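# Fit camshaft into engine case with gears timed

## Task

Put the camshaft into the engine case, which sits free on the table: push its shaft fully home in the open bearing on the case's front so the large cam gear engages the small crank gear with correct timing, meaning the small gear's marked tooth lands in either of the two marked gaps on the large gear as they rotate. The case must end up standing upright, and the installation must hold by itself at the end, not only because the robot is holding it.

## Robot and tools

Robot: two xArm7 arms, left_arm and right_arm, each with a parallel two-finger gripper and a wrist camera. Their URDF root links sit at (-0.055, +0.280, 0) m, quat_wxyz (+1.000, 0, 0, +0.020) for left_arm and (-0.051, -0.351, 0) m, quat_wxyz (+0.995, 0, 0, +0.096) for right_arm. The names are labels only: left_arm is the one on the +y side, which need not be the left of any image.

Scene frame: origin on the table surface midway between the arms, +x out over the table, +z up. Results report each gripper's end_effector_position (m) and end_effector_quat_wxyz in this frame, plus linear (m/s) and angular (rad/s) velocities. The reported point lies between the finger pads when closed, about 2 cm back from the fingertips; closing pushes the tips roughly 10 mm further along the gripper's +z. Gripper axes: fingers point along +z, they open and close along y. Reported positions can be somewhat off, more so at long reach.

Row layout (used by both moving tools): one flat list of 14 numbers, each in [-1, 1], always covering both arms: dx, dy, dz, rx, ry, rz, opening for left_arm, then the same seven for right_arm. The first six are an offset, expressed in that gripper's own axes, from a reference pose (not an absolute pose). Scale: 1.0 equals 0.6 m of translation or 180 degrees of rotation; rx, ry, rz form a single rotation vector. The opening is absolute, not an offset: +1 is wide open (0.084 m), -1 closed.

execute_actions(actions): a list of actions, run in sequence. Each action is a table of at most 15 rows, one row per 1/30 s step; if fewer rows are given, the final row repeats until 15 steps pass. Every row in an action is an offset from the gripper's measured pose when that action began (not from the row before). For a call's first action that reference is the last pose reported in this scene. An empty list only returns state and images. Per step, the commanded pose is clipped to 70 mm and 16 degrees from the measured pose, so far targets need several actions; afterwards the arm heads only to its last clipped pose. Results include step readings of end_effector_position; HELD beside an arm's label means part of its row was held back that step.

move(target, speed, blocking): target is one 14-number row as above, offsets measured from the pose in the latest result that shows one. Each gripper follows a straight path there, all paths finishing together, lasting 0.5 to 10 s (cut off at 10 s). speed is path top speed in m/s, 0.002 to 0.5, default 0.25; rotation is capped at twice that in rad/s. Openings are sent at the start. Paths do not avoid obstacles or the other arm, grippers lag and may overshoot speed near full stretch. Faster motion and targets set deeper past a contact push harder. The result adds a move: line with the ending (done, off_target, moving, held, fault) and active limits: limits=paced means the sent pose was clipped, limits=held means a check blocked steps (the arm may then speed up sharply). Distances of each gripper from its target are also given. With blocking=false the result arrives after 0.5 s; then check with wait(0) and use wait or stop before sending new actions or moves.

wait(seconds): 0 to 10; arms keep their last command, a running move continues. stop(): brakes a running move (needs braking room; fingers keep moving). zoom_image(camera, region): camera is cam_head_left, cam_head_right, cam_left_wrist or cam_right_wrist (each 672x504); region [x0, y0, x1, y1] in pixels from the top-left, at most 504 by 504. read_manual(section) gives only licence texts. finished_scene(scene) ends the current scene after the last command is held and reports success; it is irreversible, and answering without a tool call ends everything.

Other result lines: Hand target is where the controller is now steering that gripper; pose unreachable means the clearance check altered or blocked that arm's command; grip_measured is the actual finger opening on the opening scale. To hold a part, command an opening clearly smaller than grip_measured; the gap sets the squeeze (about 24 N per pad max, for parts up to ~6 cm). Returning the read grip_measured still grips lightly; wider parts may slip. Fast closing can press too hard.

Limits: joint ranges (rad) waist and both rolls ±6.283, shoulder -2.059 to 2.094, elbow -0.192 to 3.927, wrist pitch -1.693 to 3.142. Load limits (N m): waist and shoulder 45.5, upper arm roll, elbow, forearm roll 27.3, wrist pitch and roll 18.2, including held weight. Hitting one causes a torque fault: the arm backs off, stays still 10 s and drops the rest of the call. Motors heat while holding loads; MOTOR HOT from 65 °C, and at 80 °C an OVER-TEMPERATURE FAULT brakes that arm until it cools.

Cautions: random brief tugs on held parts or pushes on loose ones may occur. Never drop or knock anything off the table, keep the loose case upright, avoid slamming, hard pushes and arm-to-arm contact. The robot keeps acting during thinking time. For a stationary arm, send the offset back to its desired pose in a reply's first call and zeros later, always with the opening it should keep. Release the camshaft so it stays seated on its own before finishing.

Each tool is called by a JSON object that holds its "op" and its "data".

## Session

{"op": "execute_actions", "data": {"actions": []}}

Scene clock: 0.00 s.
left_arm: end_effector_position=(-0.0277, +0.1544, +0.1096) grip_measured=+1.00 end_effector_quat_wxyz=(+0.634, -0.223, +0.665, +0.325) end_effector_velocity=(-0.000, +0.000, -0.000) end_effector_angular_velocity=(+0.000, -0.000, -0.001) | right_arm: end_effector_position=(+0.4923, -0.2033, +0.2830) grip_measured=+1.00 end_effector_quat_wxyz=(-0.100, +0.726, -0.629, +0.259) end_effector_velocity=(-0.000, +0.000, +0.000) end_effector_angular_velocity=(-0.001, +0.000, +0.001)
Joint positions: left_arm=[-1.716  0.54  -0.335  0.742  0.387  1.861  0.078  0.084] | right_arm=[-0.021 -0.008  0.198  1.097 -0.544  0.738  2.14   0.084]
Joint velocities: left_arm=[-0.001  0.     0.    -0.    -0.    -0.    -0.     0.   ] | right_arm=[ 0.001 -0.001 -0.    -0.    -0.001  0.002 -0.    -0.   ]
Motor temperatures (°C, as the motors report them): left_arm=[34 34 33 34 34 36 34] | right_arm=[39 37 41 34 32 34 36]
Hand target (left_arm): -0.028, +0.154, +0.110; +0.634, -0.223, +0.665, +0.325
Hand target (right_arm): +0.492, -0.203, +0.283; -0.100, +0.726, -0.629, +0.259

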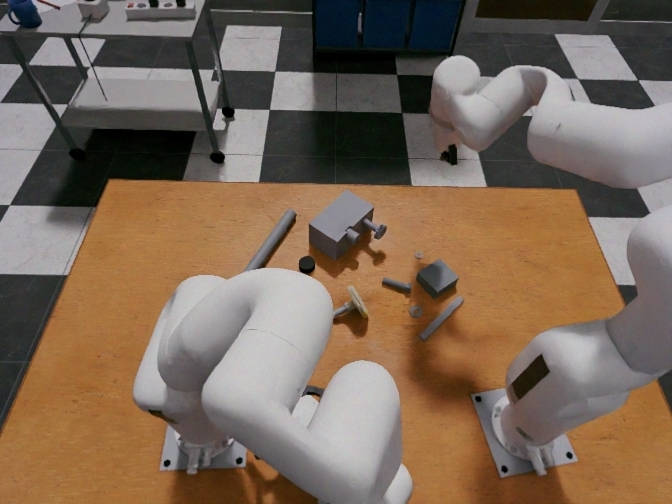

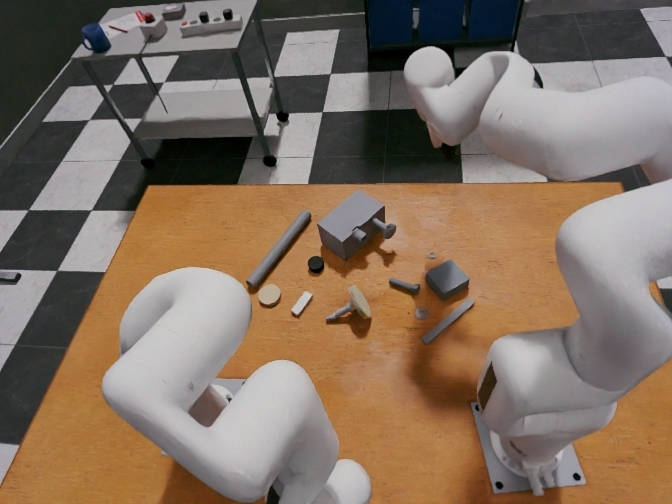

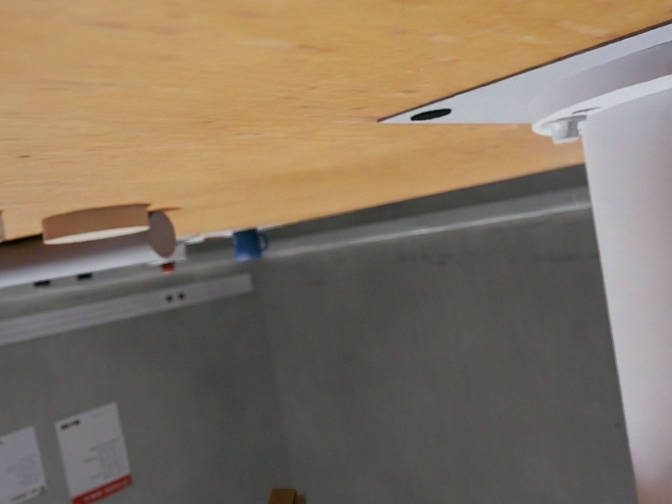

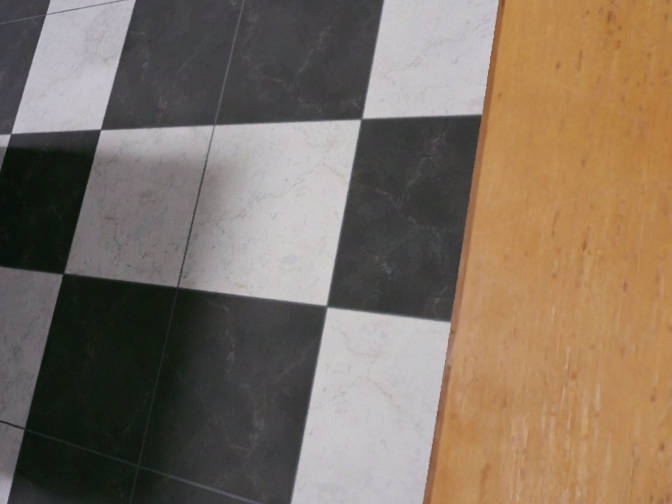

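{"op": "move", "data": {"target": [-0.29,-0.418,0.557,-0.557,0.286,-0.585,-1,0,0,0,0,0,0,1]}}

{"op": "move", "data": {"target": [0,0,0,0,0,0,-1,-0.32,0.477,-0.295,-0.045,-0.198,-0.533,0]}}

Scene clock: 36.67 s.
left_arm: end_effector_position=(+0.3983, +0.2006, +0.2442) grip_measured=-1.00 end_effector_quat_wxyz=(-0.000, +1.000, +0.001, -0.005) end_effector_velocity=(+0.003, +0.001, +0.000) end_effector_angular_velocity=(-0.011, -0.002, +0.011) | right_arm: end_effector_position=(+0.4923, -0.2033, +0.2830) grip_measured=+1.00 end_effector_quat_wxyz=(-0.100, +0.726, -0.629, +0.259) end_effector_velocity=(-0.000, +0.001, -0.000) end_effector_angular_velocity=(-0.001, +0.001, +0.001)
Joint positions: left_arm=[-0.841 -0.046  0.616  1.124  0.027  1.171 -0.197  0.   ] | right_arm=[-0.021 -0.008  0.198  1.097 -0.544  0.738  2.14   0.084]
Joint velocities: left_arm=[ 0.004  0.006  0.005  0.005 -0.015 -0.004  0.004  0.   ] | right_arm=[ 0.001  0.     0.    -0.    -0.     0.001 -0.     0.   ]
Motor temperatures (°C, as the motors report them): left_arm=[34 35 33 35 34 36 34] | right_arm=[39 38 41 36 32 34 36]
Hand target (left_arm): +0.399, +0.201, +0.244; +0.000, +1.000, +0.001, -0.005
Hand target (right_arm): +0.492, -0.203, +0.283; -0.100, +0.726, -0.629, +0.259
Off the commanded pose (left_arm): 0.006 m, 1 deg.
Off the commanded pose (right_arm): 0.000 m, 0 deg.
move: off_target (left_arm)

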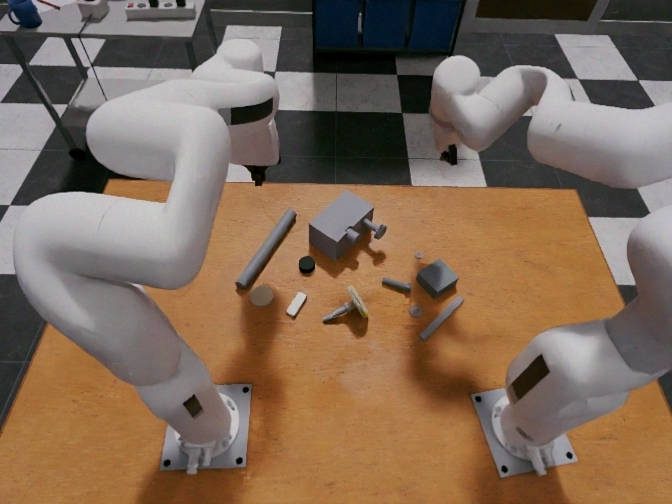

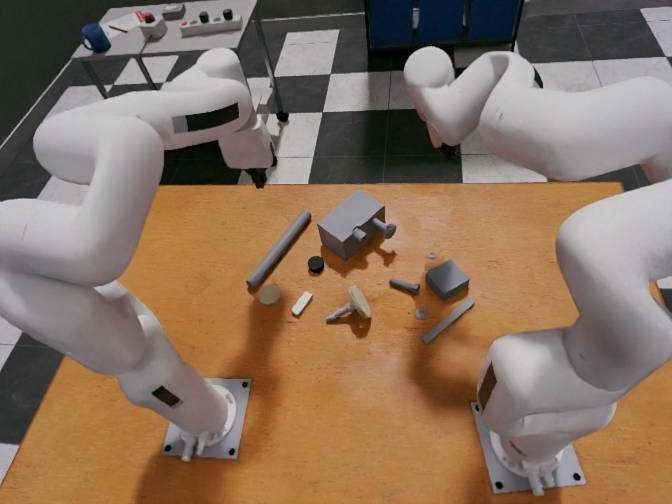

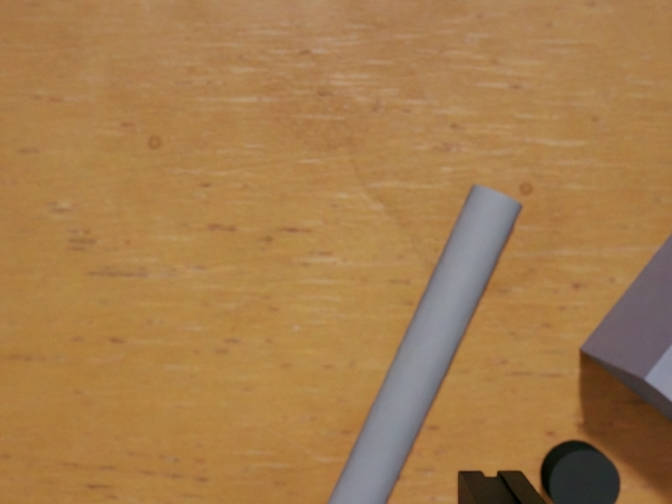

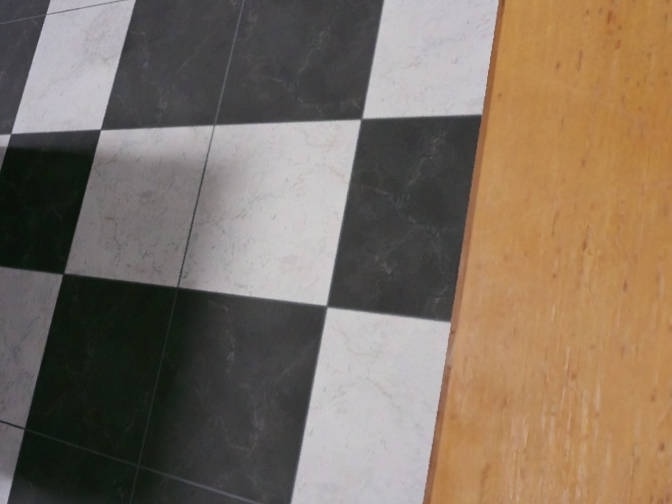

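Scene clock: 40.83 s.
left_arm: end_effector_position=(+0.3983, +0.2006, +0.2442) grip_measured=-1.00 end_effector_quat_wxyz=(-0.000, +1.000, +0.001, -0.005) end_effector_velocity=(-0.000, +0.000, -0.001) end_effector_angular_velocity=(+0.000, +0.002, +0.000) | right_arm: end_effector_position=(+0.1440, -0.0385, +0.2501) grip_measured=-0.01 end_effector_quat_wxyz=(+0.000, +0.989, +0.146, +0.001) end_effector_velocity=(-0.002, +0.001, +0.000) end_effector_angular_velocity=(-0.001, +0.003, +0.010)
Joint positions: left_arm=[-0.841 -0.046  0.616  1.124  0.027  1.171 -0.197  0.   ] | right_arm=[ 0.531 -0.374  0.256  0.823  0.099  1.186  0.633  0.044]
Joint velocities: left_arm=[ 0.001  0.001 -0.    -0.    -0.001  0.     0.001  0.   ] | right_arm=[ 0.004  0.002  0.002  0.003  0.002  0.004 -0.005  0.   ]
Motor temperatures (°C, as the motors report them): left_arm=[34 35 33 35 34 36 34] | right_arm=[39 37 41 36 32 34 36]
Hand target (left_arm): +0.398, +0.201, +0.244; -0.000, +1.000, +0.001, -0.005
Hand target (right_arm): +0.144, -0.038, +0.250; +0.000, +0.989, +0.147, +0.001
Off the commanded pose (left_arm): 0.000 m, 0 deg.
Off the commanded pose (right_arm): 0.002 m, 0 deg.
move: done

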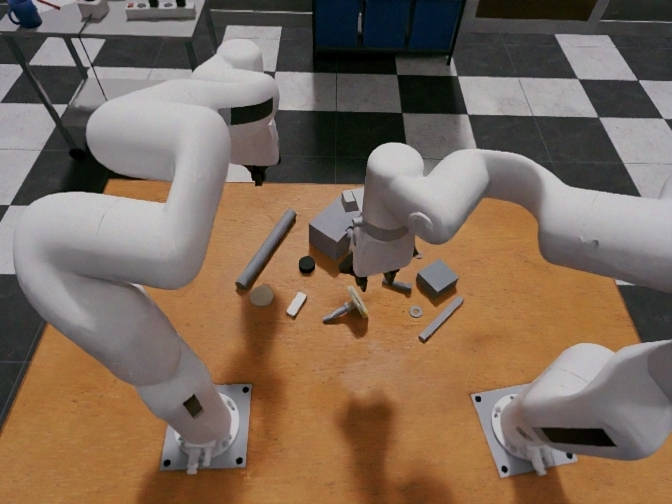

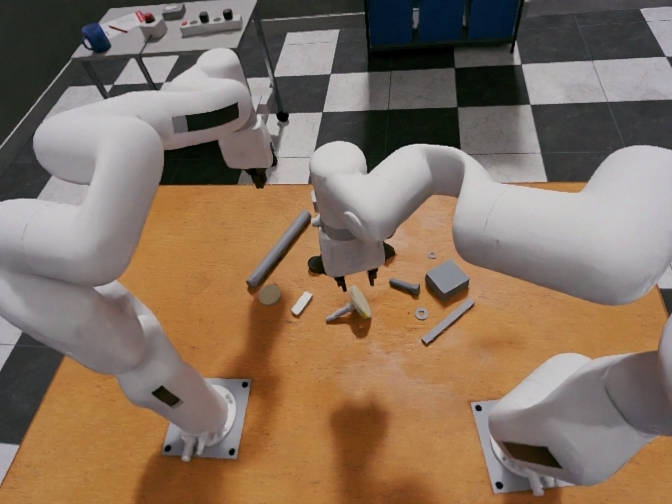

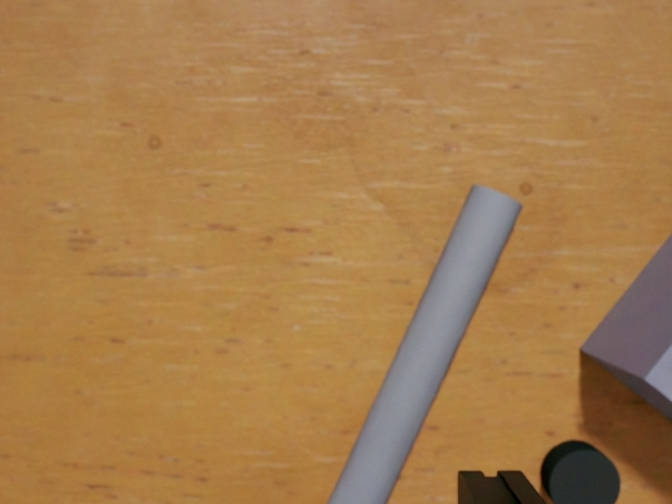

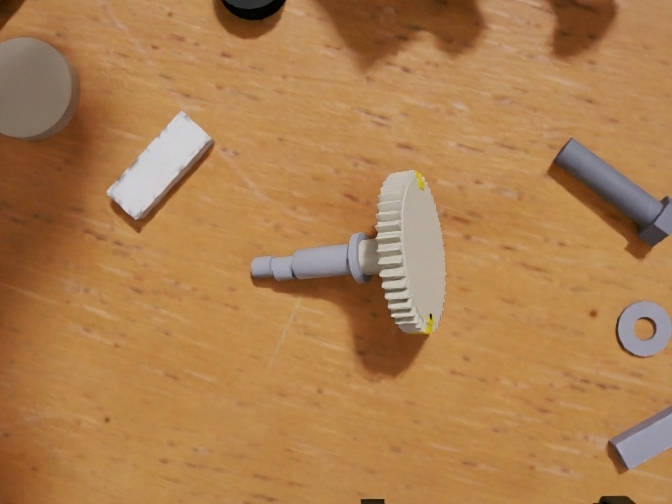

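{"op": "move", "data": {"target": [0,0,0,0,0,0,-1,0.1125,-0.04,0.217,-0.11,0,-0.03,-0.2]}}

Scene clock: 57.30 s.
left_arm: end_effector_position=(+0.3983, +0.2006, +0.2442) grip_measured=-1.00 end_effector_quat_wxyz=(-0.000, +1.000, +0.001, -0.005) end_effector_velocity=(-0.000, -0.001, +0.001) end_effector_angular_velocity=(-0.002, -0.001, -0.001) | right_arm: end_effector_position=(+0.2014, +0.0040, +0.1203) grip_measured=-0.21 end_effector_quat_wxyz=(+0.169, +0.967, +0.191, +0.026) end_effector_velocity=(+0.001, +0.000, -0.003) end_effector_angular_velocity=(-0.017, +0.001, -0.002)
Joint positions: left_arm=[-0.841 -0.046  0.616  1.124  0.027  1.171 -0.197  0.   ] | right_arm=[ 0.54   0.205  0.36   1.047 -0.357  1.122  0.904  0.035]
Joint velocities: left_arm=[-0.001 -0.001  0.    -0.    -0.001 -0.     0.     0.   ] | right_arm=[ 0.005  0.019 -0.001  0.016 -0.01   0.018  0.008 -0.   ]
Motor temperatures (°C, as the motors report them): left_arm=[34 35 33 36 34 36 34] | right_arm=[39 37 41 36 32 34 36]
Hand target (left_arm): +0.398, +0.201, +0.244; -0.000, +1.000, +0.001, -0.005
Hand target (right_arm): +0.201, +0.004, +0.120; +0.170, +0.966, +0.191, +0.025
Off the commanded pose (left_arm): 0.000 m, 0 deg.
Off the commanded pose (right_arm): 0.001 m, 0 deg.
move: done

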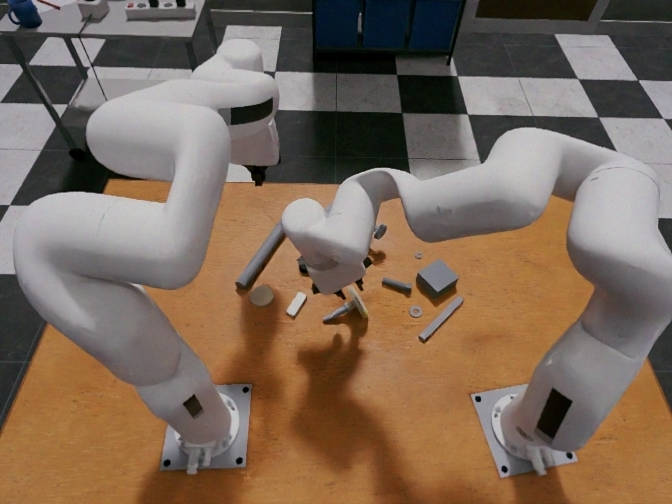

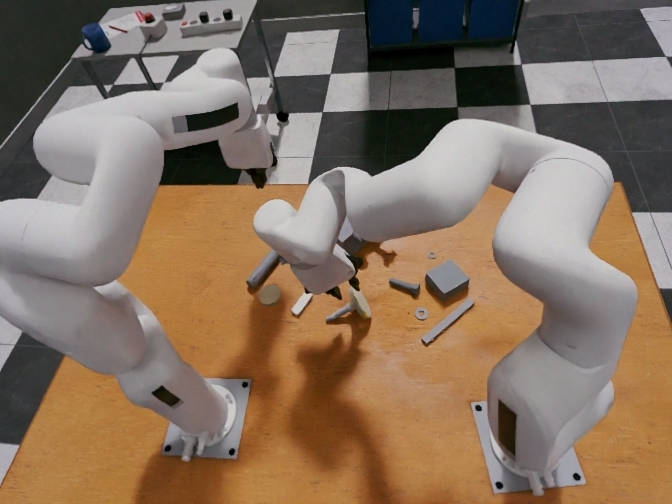

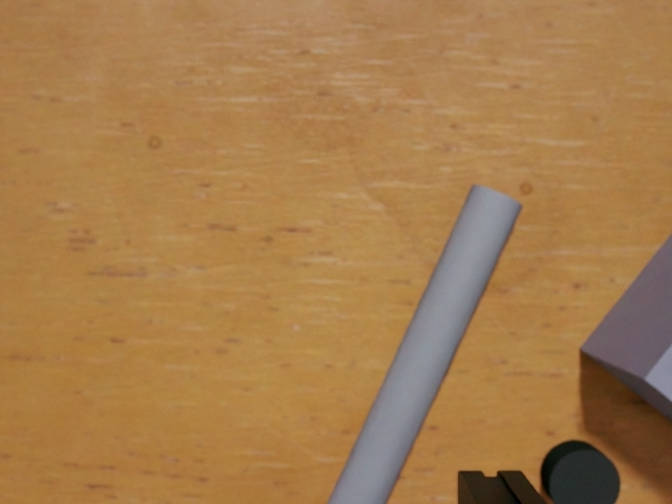

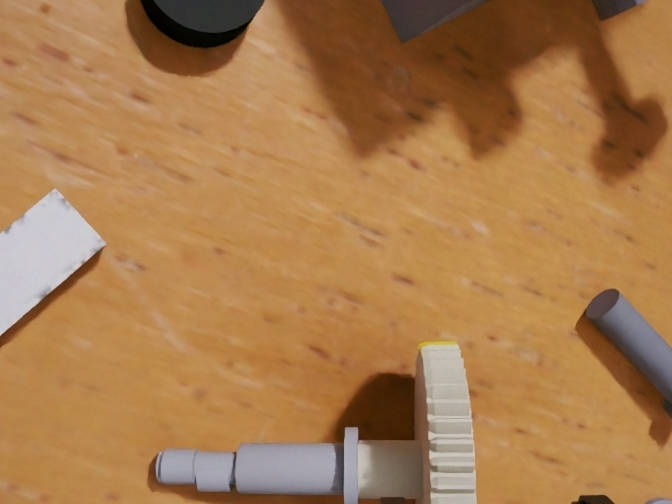

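{"op": "move", "data": {"target": [0,0,0,0,0,0,-1,0.002,-0.004,0.092,-0.015,0,0,-0.2], "speed": 0.06}}

{"op": "move", "data": {"target": [0,0,0,0,0,0,-1,0,0,0,0,0,0,-1]}}

{"op": "move", "data": {"target": [0,0,0,0,0,0,-1,0,0,-0.15,0.125,0,0,-1], "speed": 0.1}}

Scene clock: 67.73 s.
left_arm: end_effector_position=(+0.3983, +0.2006, +0.2442) grip_measured=-1.00 end_effector_quat_wxyz=(-0.000, +1.000, +0.001, -0.005) end_effector_velocity=(-0.000, -0.000, -0.001) end_effector_angular_velocity=(+0.001, +0.002, +0.001) | right_arm: end_effector_position=(+0.2077, -0.0108, +0.0679) grip_measured=-0.21 end_effector_quat_wxyz=(+0.191, +0.962, +0.190, +0.030) end_effector_velocity=(+0.001, -0.001, -0.003) end_effector_angular_velocity=(-0.003, -0.002, -0.001)
Joint positions: left_arm=[-0.841 -0.046  0.616  1.124  0.027  1.171 -0.197  0.   ] | right_arm=[ 0.549  0.302  0.332  1.001 -0.454  1.033  0.979  0.035]
Joint velocities: left_arm=[-0.     0.002 -0.     0.    -0.     0.    -0.001  0.   ] | right_arm=[ 0.001  0.006 -0.002 -0.001 -0.007 -0.004  0.005  0.   ]
Motor temperatures (°C, as the motors report them): left_arm=[34 35 33 36 34 36 34] | right_arm=[39 38 41 36 32 34 36]
Hand target (left_arm): +0.398, +0.201, +0.244; -0.000, +1.000, +0.001, -0.005
Hand target (right_arm): +0.208, -0.011, +0.067; +0.191, +0.962, +0.190, +0.030
Off the commanded pose (left_arm): 0.000 m, 0 deg.
Off the commanded pose (right_arm): 0.001 m, 0 deg.
move: done

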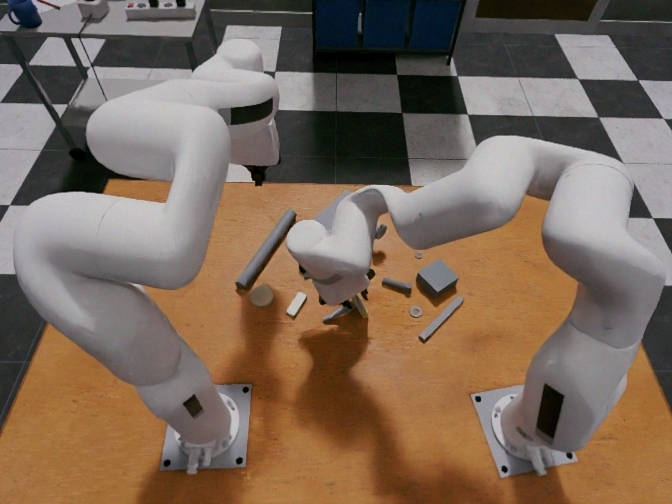

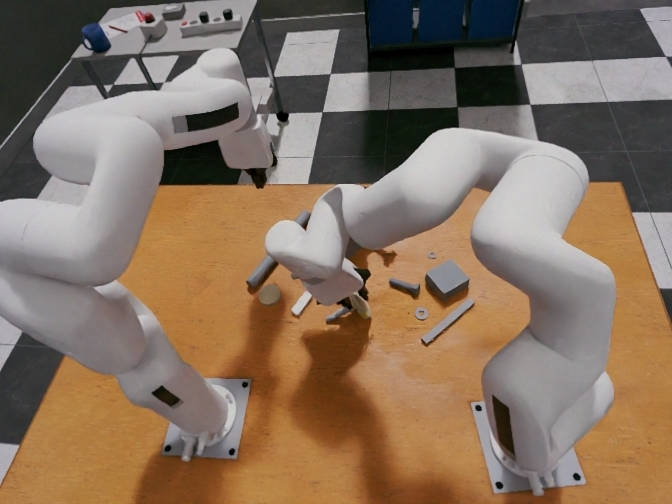

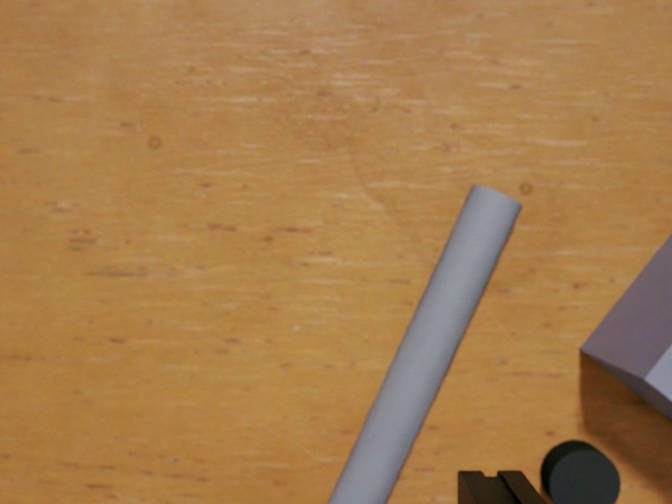

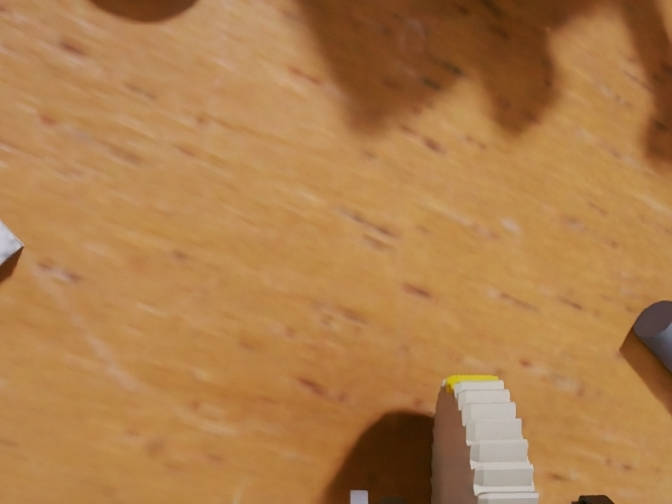

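Scene clock: 68.23 s.
left_arm: end_effector_position=(+0.3983, +0.2006, +0.2442) grip_measured=-1.00 end_effector_quat_wxyz=(-0.000, +1.000, +0.001, -0.005) end_effector_velocity=(+0.000, +0.001, -0.000) end_effector_angular_velocity=(+0.001, +0.001, +0.001) | right_arm: end_effector_position=(+0.2076, -0.0108, +0.0678) grip_measured=-0.73 end_effector_quat_wxyz=(+0.191, +0.962, +0.191, +0.030) end_effector_velocity=(+0.001, +0.000, +0.001) end_effector_angular_velocity=(+0.001, -0.001, -0.001)
Joint positions: left_arm=[-0.841 -0.046  0.616  1.124  0.027  1.171 -0.197  0.   ] | right_arm=[ 0.549  0.302  0.332  1.001 -0.454  1.033  0.979  0.012]
Joint velocities: left_arm=[ 0.     0.     0.002 -0.     0.001  0.001  0.001  0.   ] | right_arm=[-0.001 -0.001  0.     0.001 -0.     0.001 -0.     0.   ]
Motor temperatures (°C, as the motors report them): left_arm=[34 35 33 36 34 36 34] | right_arm=[39 38 41 36 32 34 36]
Hand target (left_arm): +0.398, +0.201, +0.244; -0.000, +1.000, +0.001, -0.005
Hand target (right_arm): +0.208, -0.011, +0.068; +0.191, +0.962, +0.190, +0.030
Off the commanded pose (left_arm): 0.000 m, 0 deg.
Off the commanded pose (right_arm): 0.000 m, 0 deg.
move: done

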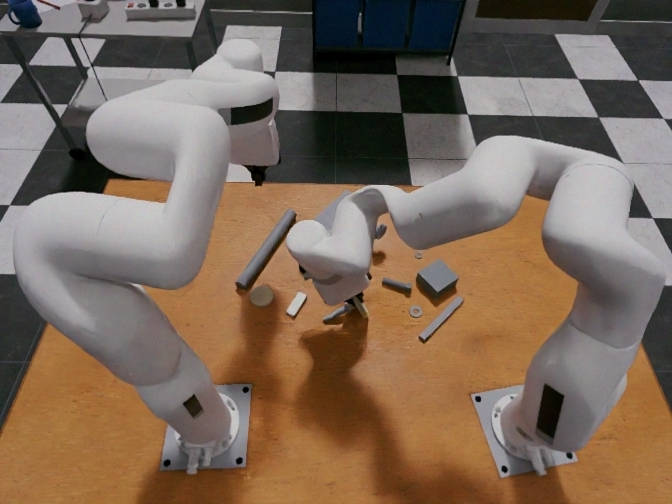

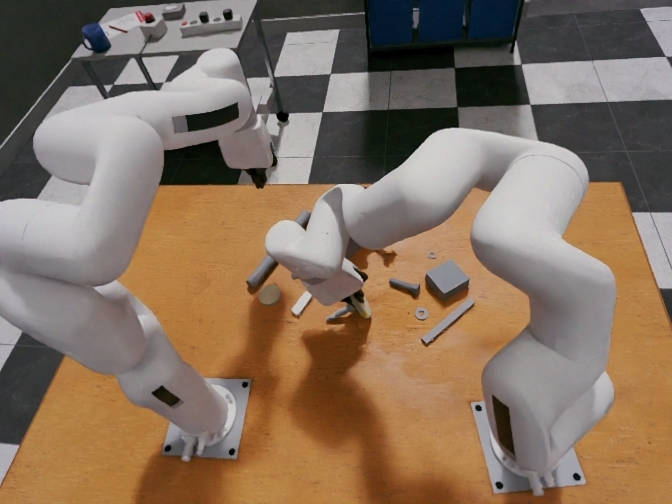

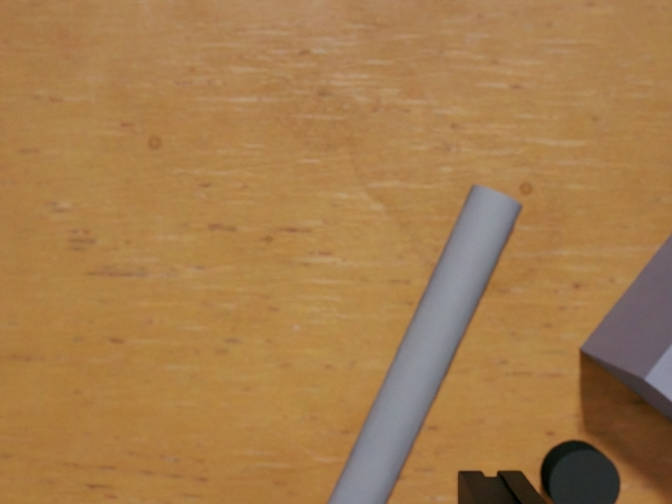

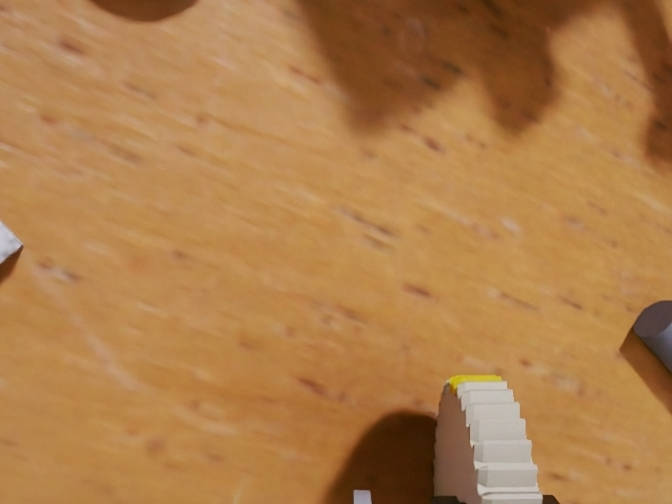

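Scene clock: 70.63 s.
left_arm: end_effector_position=(+0.3983, +0.2006, +0.2442) grip_measured=-1.00 end_effector_quat_wxyz=(-0.000, +1.000, +0.001, -0.005) end_effector_velocity=(+0.000, -0.000, -0.000) end_effector_angular_velocity=(+0.001, +0.001, +0.001) | right_arm: end_effector_position=(+0.1962, +0.0211, +0.1508) grip_measured=-0.73 end_effector_quat_wxyz=(+0.001, +0.981, +0.192, -0.007) end_effector_velocity=(-0.001, +0.001, +0.002) end_effector_angular_velocity=(+0.013, +0.008, +0.002)
Joint positions: left_arm=[-0.841 -0.046  0.616  1.124  0.027  1.171 -0.197  0.   ] | right_arm=[0.425 0.023 0.365 0.91  0.001 0.9   0.596 0.012]
Joint velocities: left_arm=[ 0.     0.001 -0.001  0.     0.    -0.    -0.002  0.   ] | right_arm=[-0.002 -0.007 -0.002 -0.003  0.021 -0.002 -0.019 -0.   ]
Motor temperatures (°C, as the motors report them): left_arm=[34 35 33 36 34 36 34] | right_arm=[39 38 41 36 32 34 36]
Hand target (left_arm): +0.398, +0.201, +0.244; -0.000, +1.000, +0.001, -0.005
Hand target (right_arm): +0.196, +0.021, +0.151; -0.000, +0.981, +0.192, -0.007
Off the commanded pose (left_arm): 0.000 m, 0 deg.
Off the commanded pose (right_arm): 0.000 m, 0 deg.
move: done

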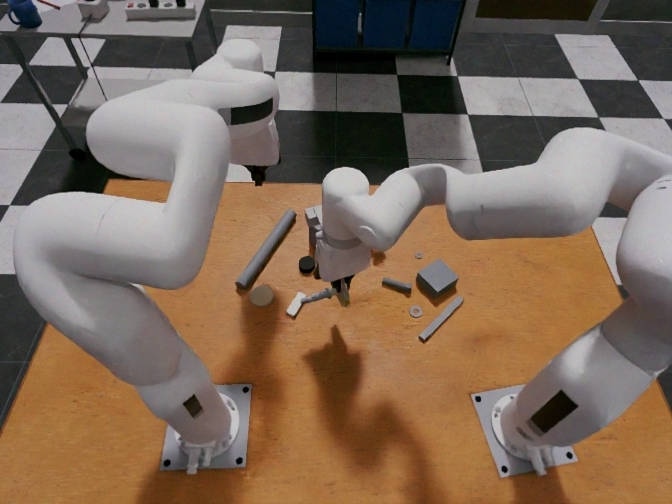

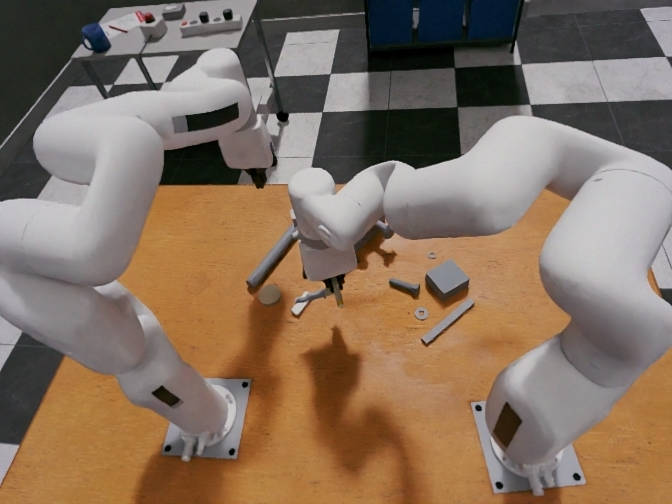

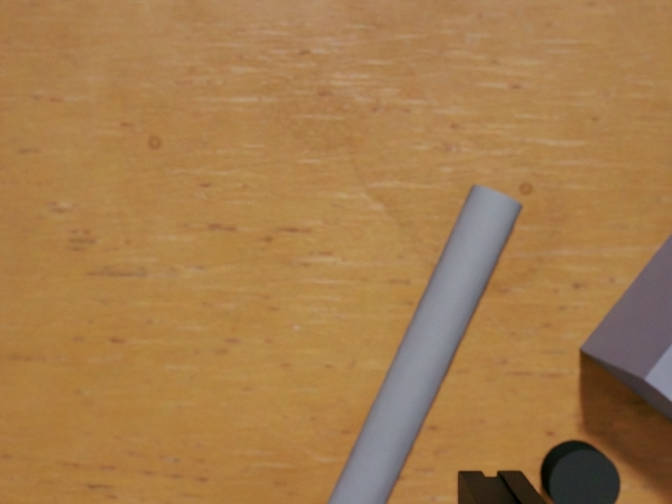

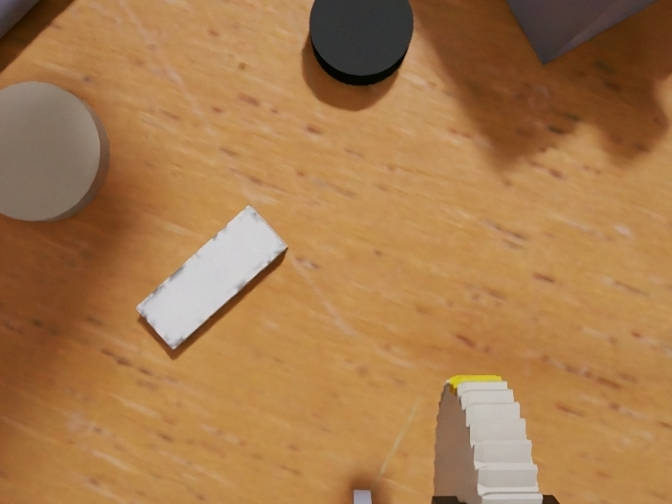

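{"op": "move", "data": {"target": [0.113,0.173,0.157,0,0,0.21,-1,0.125,0.152,-0.117,0,0,0.333,-1], "speed": 0.2}}

Scene clock: 85.40 s.
left_arm: end_effector_position=(+0.4655, +0.0974, +0.1503) grip_measured=-1.00 end_effector_quat_wxyz=(+0.001, +0.946, -0.323, -0.004) end_effector_velocity=(+0.001, -0.001, -0.001) end_effector_angular_velocity=(+0.000, +0.001, -0.011) | right_arm: end_effector_position=(+0.3008, -0.0352, +0.2195) grip_measured=-0.73 end_effector_quat_wxyz=(+0.004, +0.946, -0.323, -0.006) end_effector_velocity=(+0.002, -0.001, +0.001) end_effector_angular_velocity=(-0.002, -0.000, -0.014)
Joint positions: left_arm=[-0.81   0.386  0.493  1.342 -0.212  1.017  0.463  0.   ] | right_arm=[ 0.302  0.025  0.237  1.123 -0.     1.112  1.39   0.012]
Joint velocities: left_arm=[ 0.003  0.005 -0.004  0.006 -0.001  0.002  0.009  0.   ] | right_arm=[-0.002  0.002 -0.001  0.005 -0.002  0.005  0.012 -0.   ]
Motor temperatures (°C, as the motors report them): left_arm=[34 35 33 36 34 36 34] | right_arm=[39 38 41 36 32 34 36]
Hand target (left_arm): +0.466, +0.097, +0.150; +0.001, +0.946, -0.323, -0.005
Hand target (right_arm): +0.301, -0.035, +0.220; +0.004, +0.946, -0.324, -0.006
Off the commanded pose (left_arm): 0.001 m, 0 deg.
Off the commanded pose (right_arm): 0.001 m, 0 deg.
move: done

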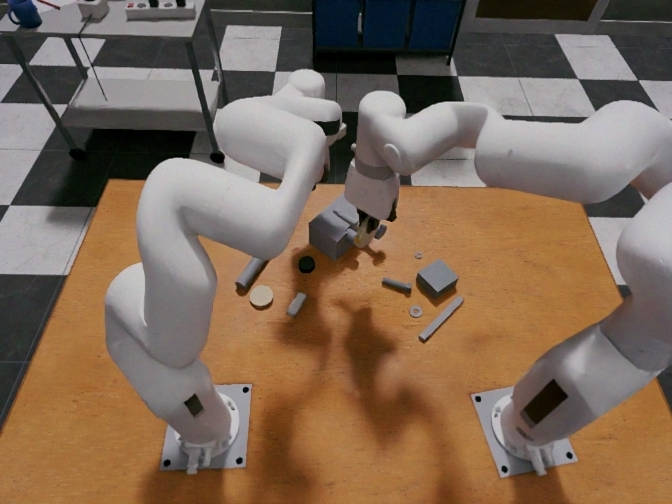

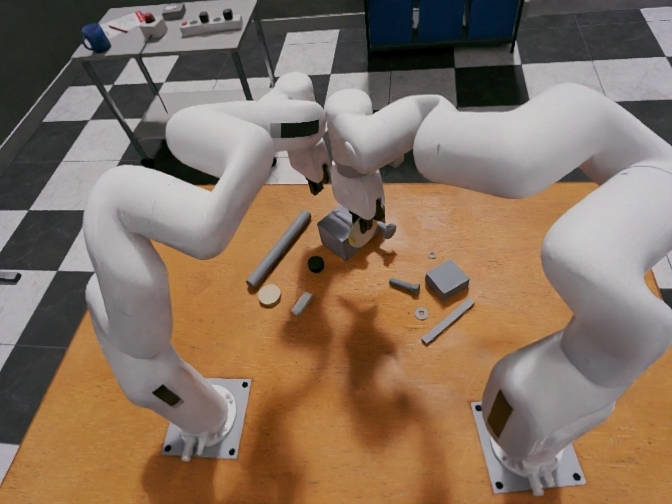

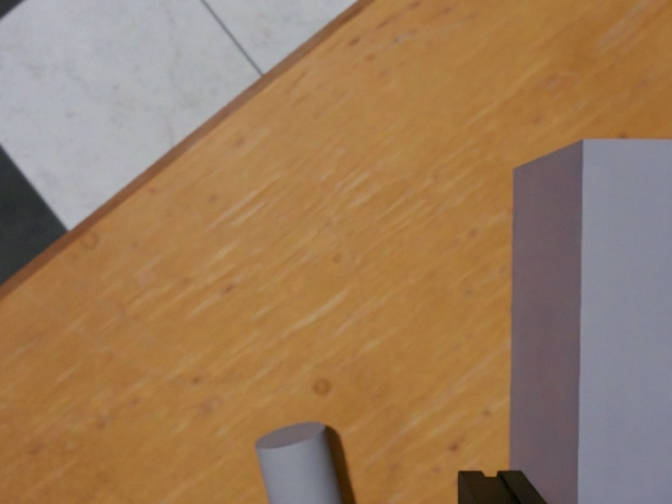

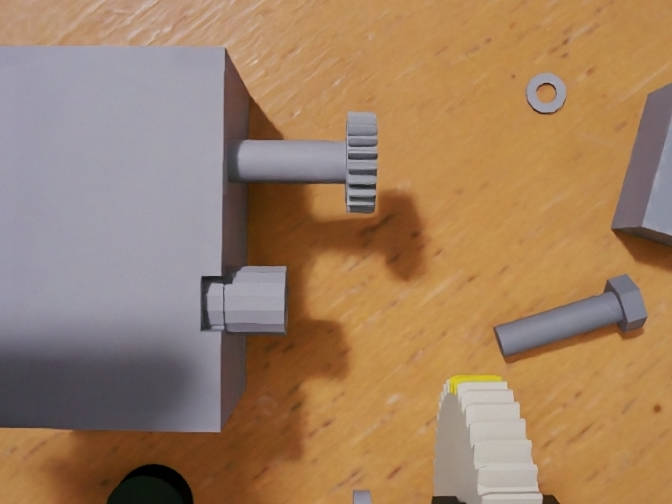

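{"op": "move", "data": {"target": [0,0.03,0.137,0,0,0,-1,0.079,0.073,0.206,0,0,0,-1], "speed": 0.1}}

{"op": "zoom_image", "data": {"camera": "cam_head_right", "region": [300,180,460,300]}}

Scene clock: 99.23 s.
left_arm: end_effector_position=(+0.4541, +0.0833, +0.0686) grip_measured=-1.00 end_effector_quat_wxyz=(+0.001, +0.946, -0.323, -0.004) end_effector_velocity=(-0.000, -0.001, -0.002) end_effector_angular_velocity=(-0.000, +0.000, -0.002) | right_arm: end_effector_position=(+0.3091, -0.0990, +0.0965) grip_measured=-0.73 end_effector_quat_wxyz=(+0.004, +0.946, -0.323, -0.006) end_effector_velocity=(+0.000, -0.002, -0.003) end_effector_angular_velocity=(-0.001, +0.001, -0.001)
Joint positions: left_arm=[-0.813  0.494  0.445  1.243 -0.285  0.82   0.48   0.   ] | right_arm=[ 0.24   0.1    0.178  0.826 -0.02   0.741  1.282  0.012]
Joint velocities: left_arm=[-0.001  0.003 -0.001 -0.001 -0.002 -0.004  0.002  0.   ] | right_arm=[-0.002  0.004 -0.002 -0.004 -0.002 -0.007 -0.002  0.   ]
Motor temperatures (°C, as the motors report them): left_arm=[34 35 33 36 34 36 34] | right_arm=[39 38 41 36 32 34 36]
Hand target (left_arm): +0.454, +0.083, +0.068; +0.000, +0.946, -0.323, -0.004
Hand target (right_arm): +0.309, -0.099, +0.096; +0.004, +0.946, -0.323, -0.006
Off the commanded pose (left_arm): 0.001 m, 0 deg.
Off the commanded pose (right_arm): 0.001 m, 0 deg.
move: done

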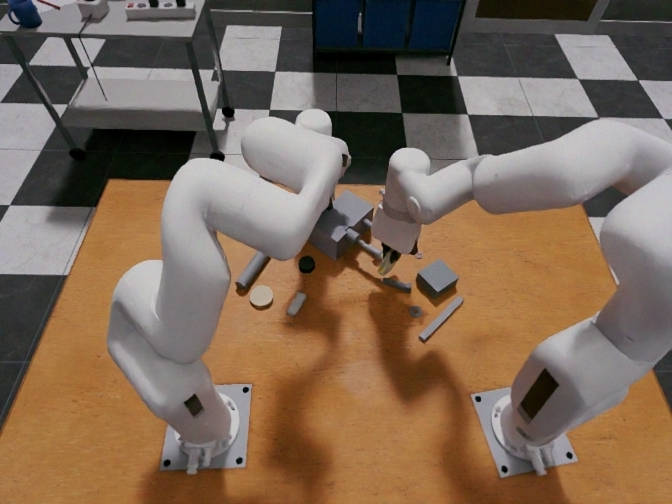

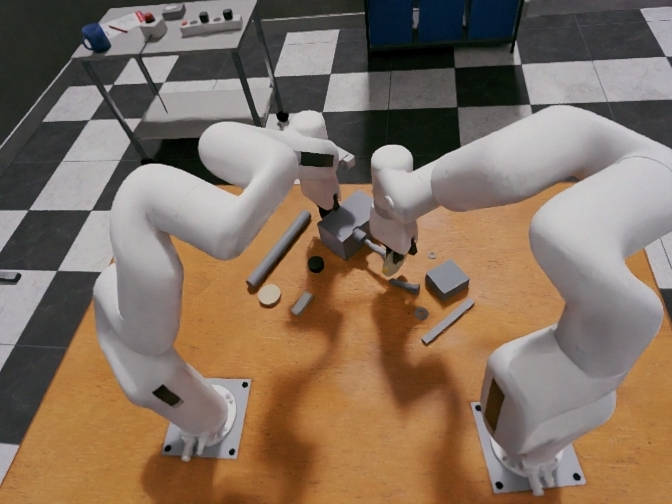

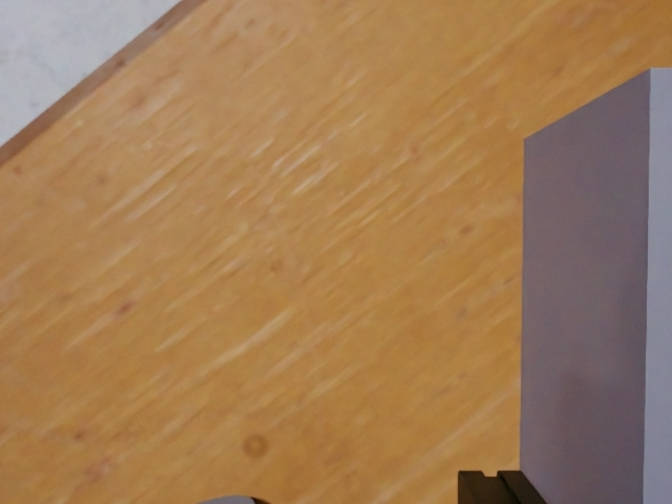

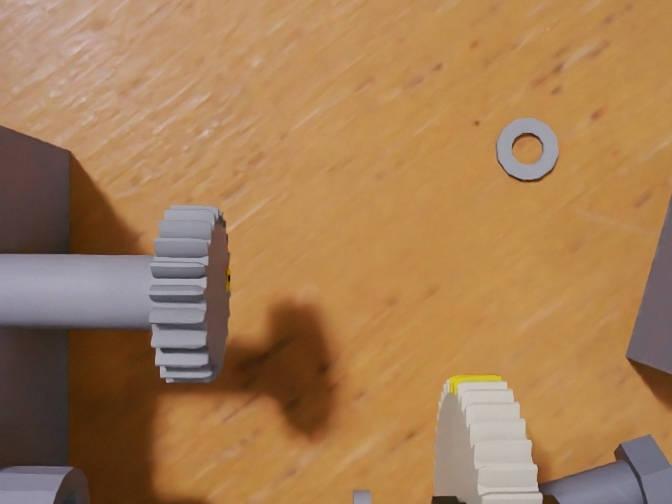

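Region (300, 180, 460, 300) of cam_head_right's 672x504 image, scaled by 3.150, with more detail than that image has; it fills the top 378 rows of this view, and the rest is white.

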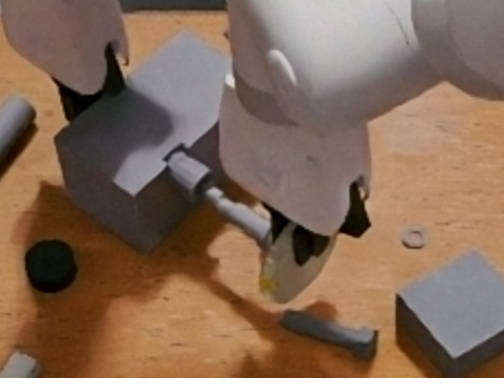

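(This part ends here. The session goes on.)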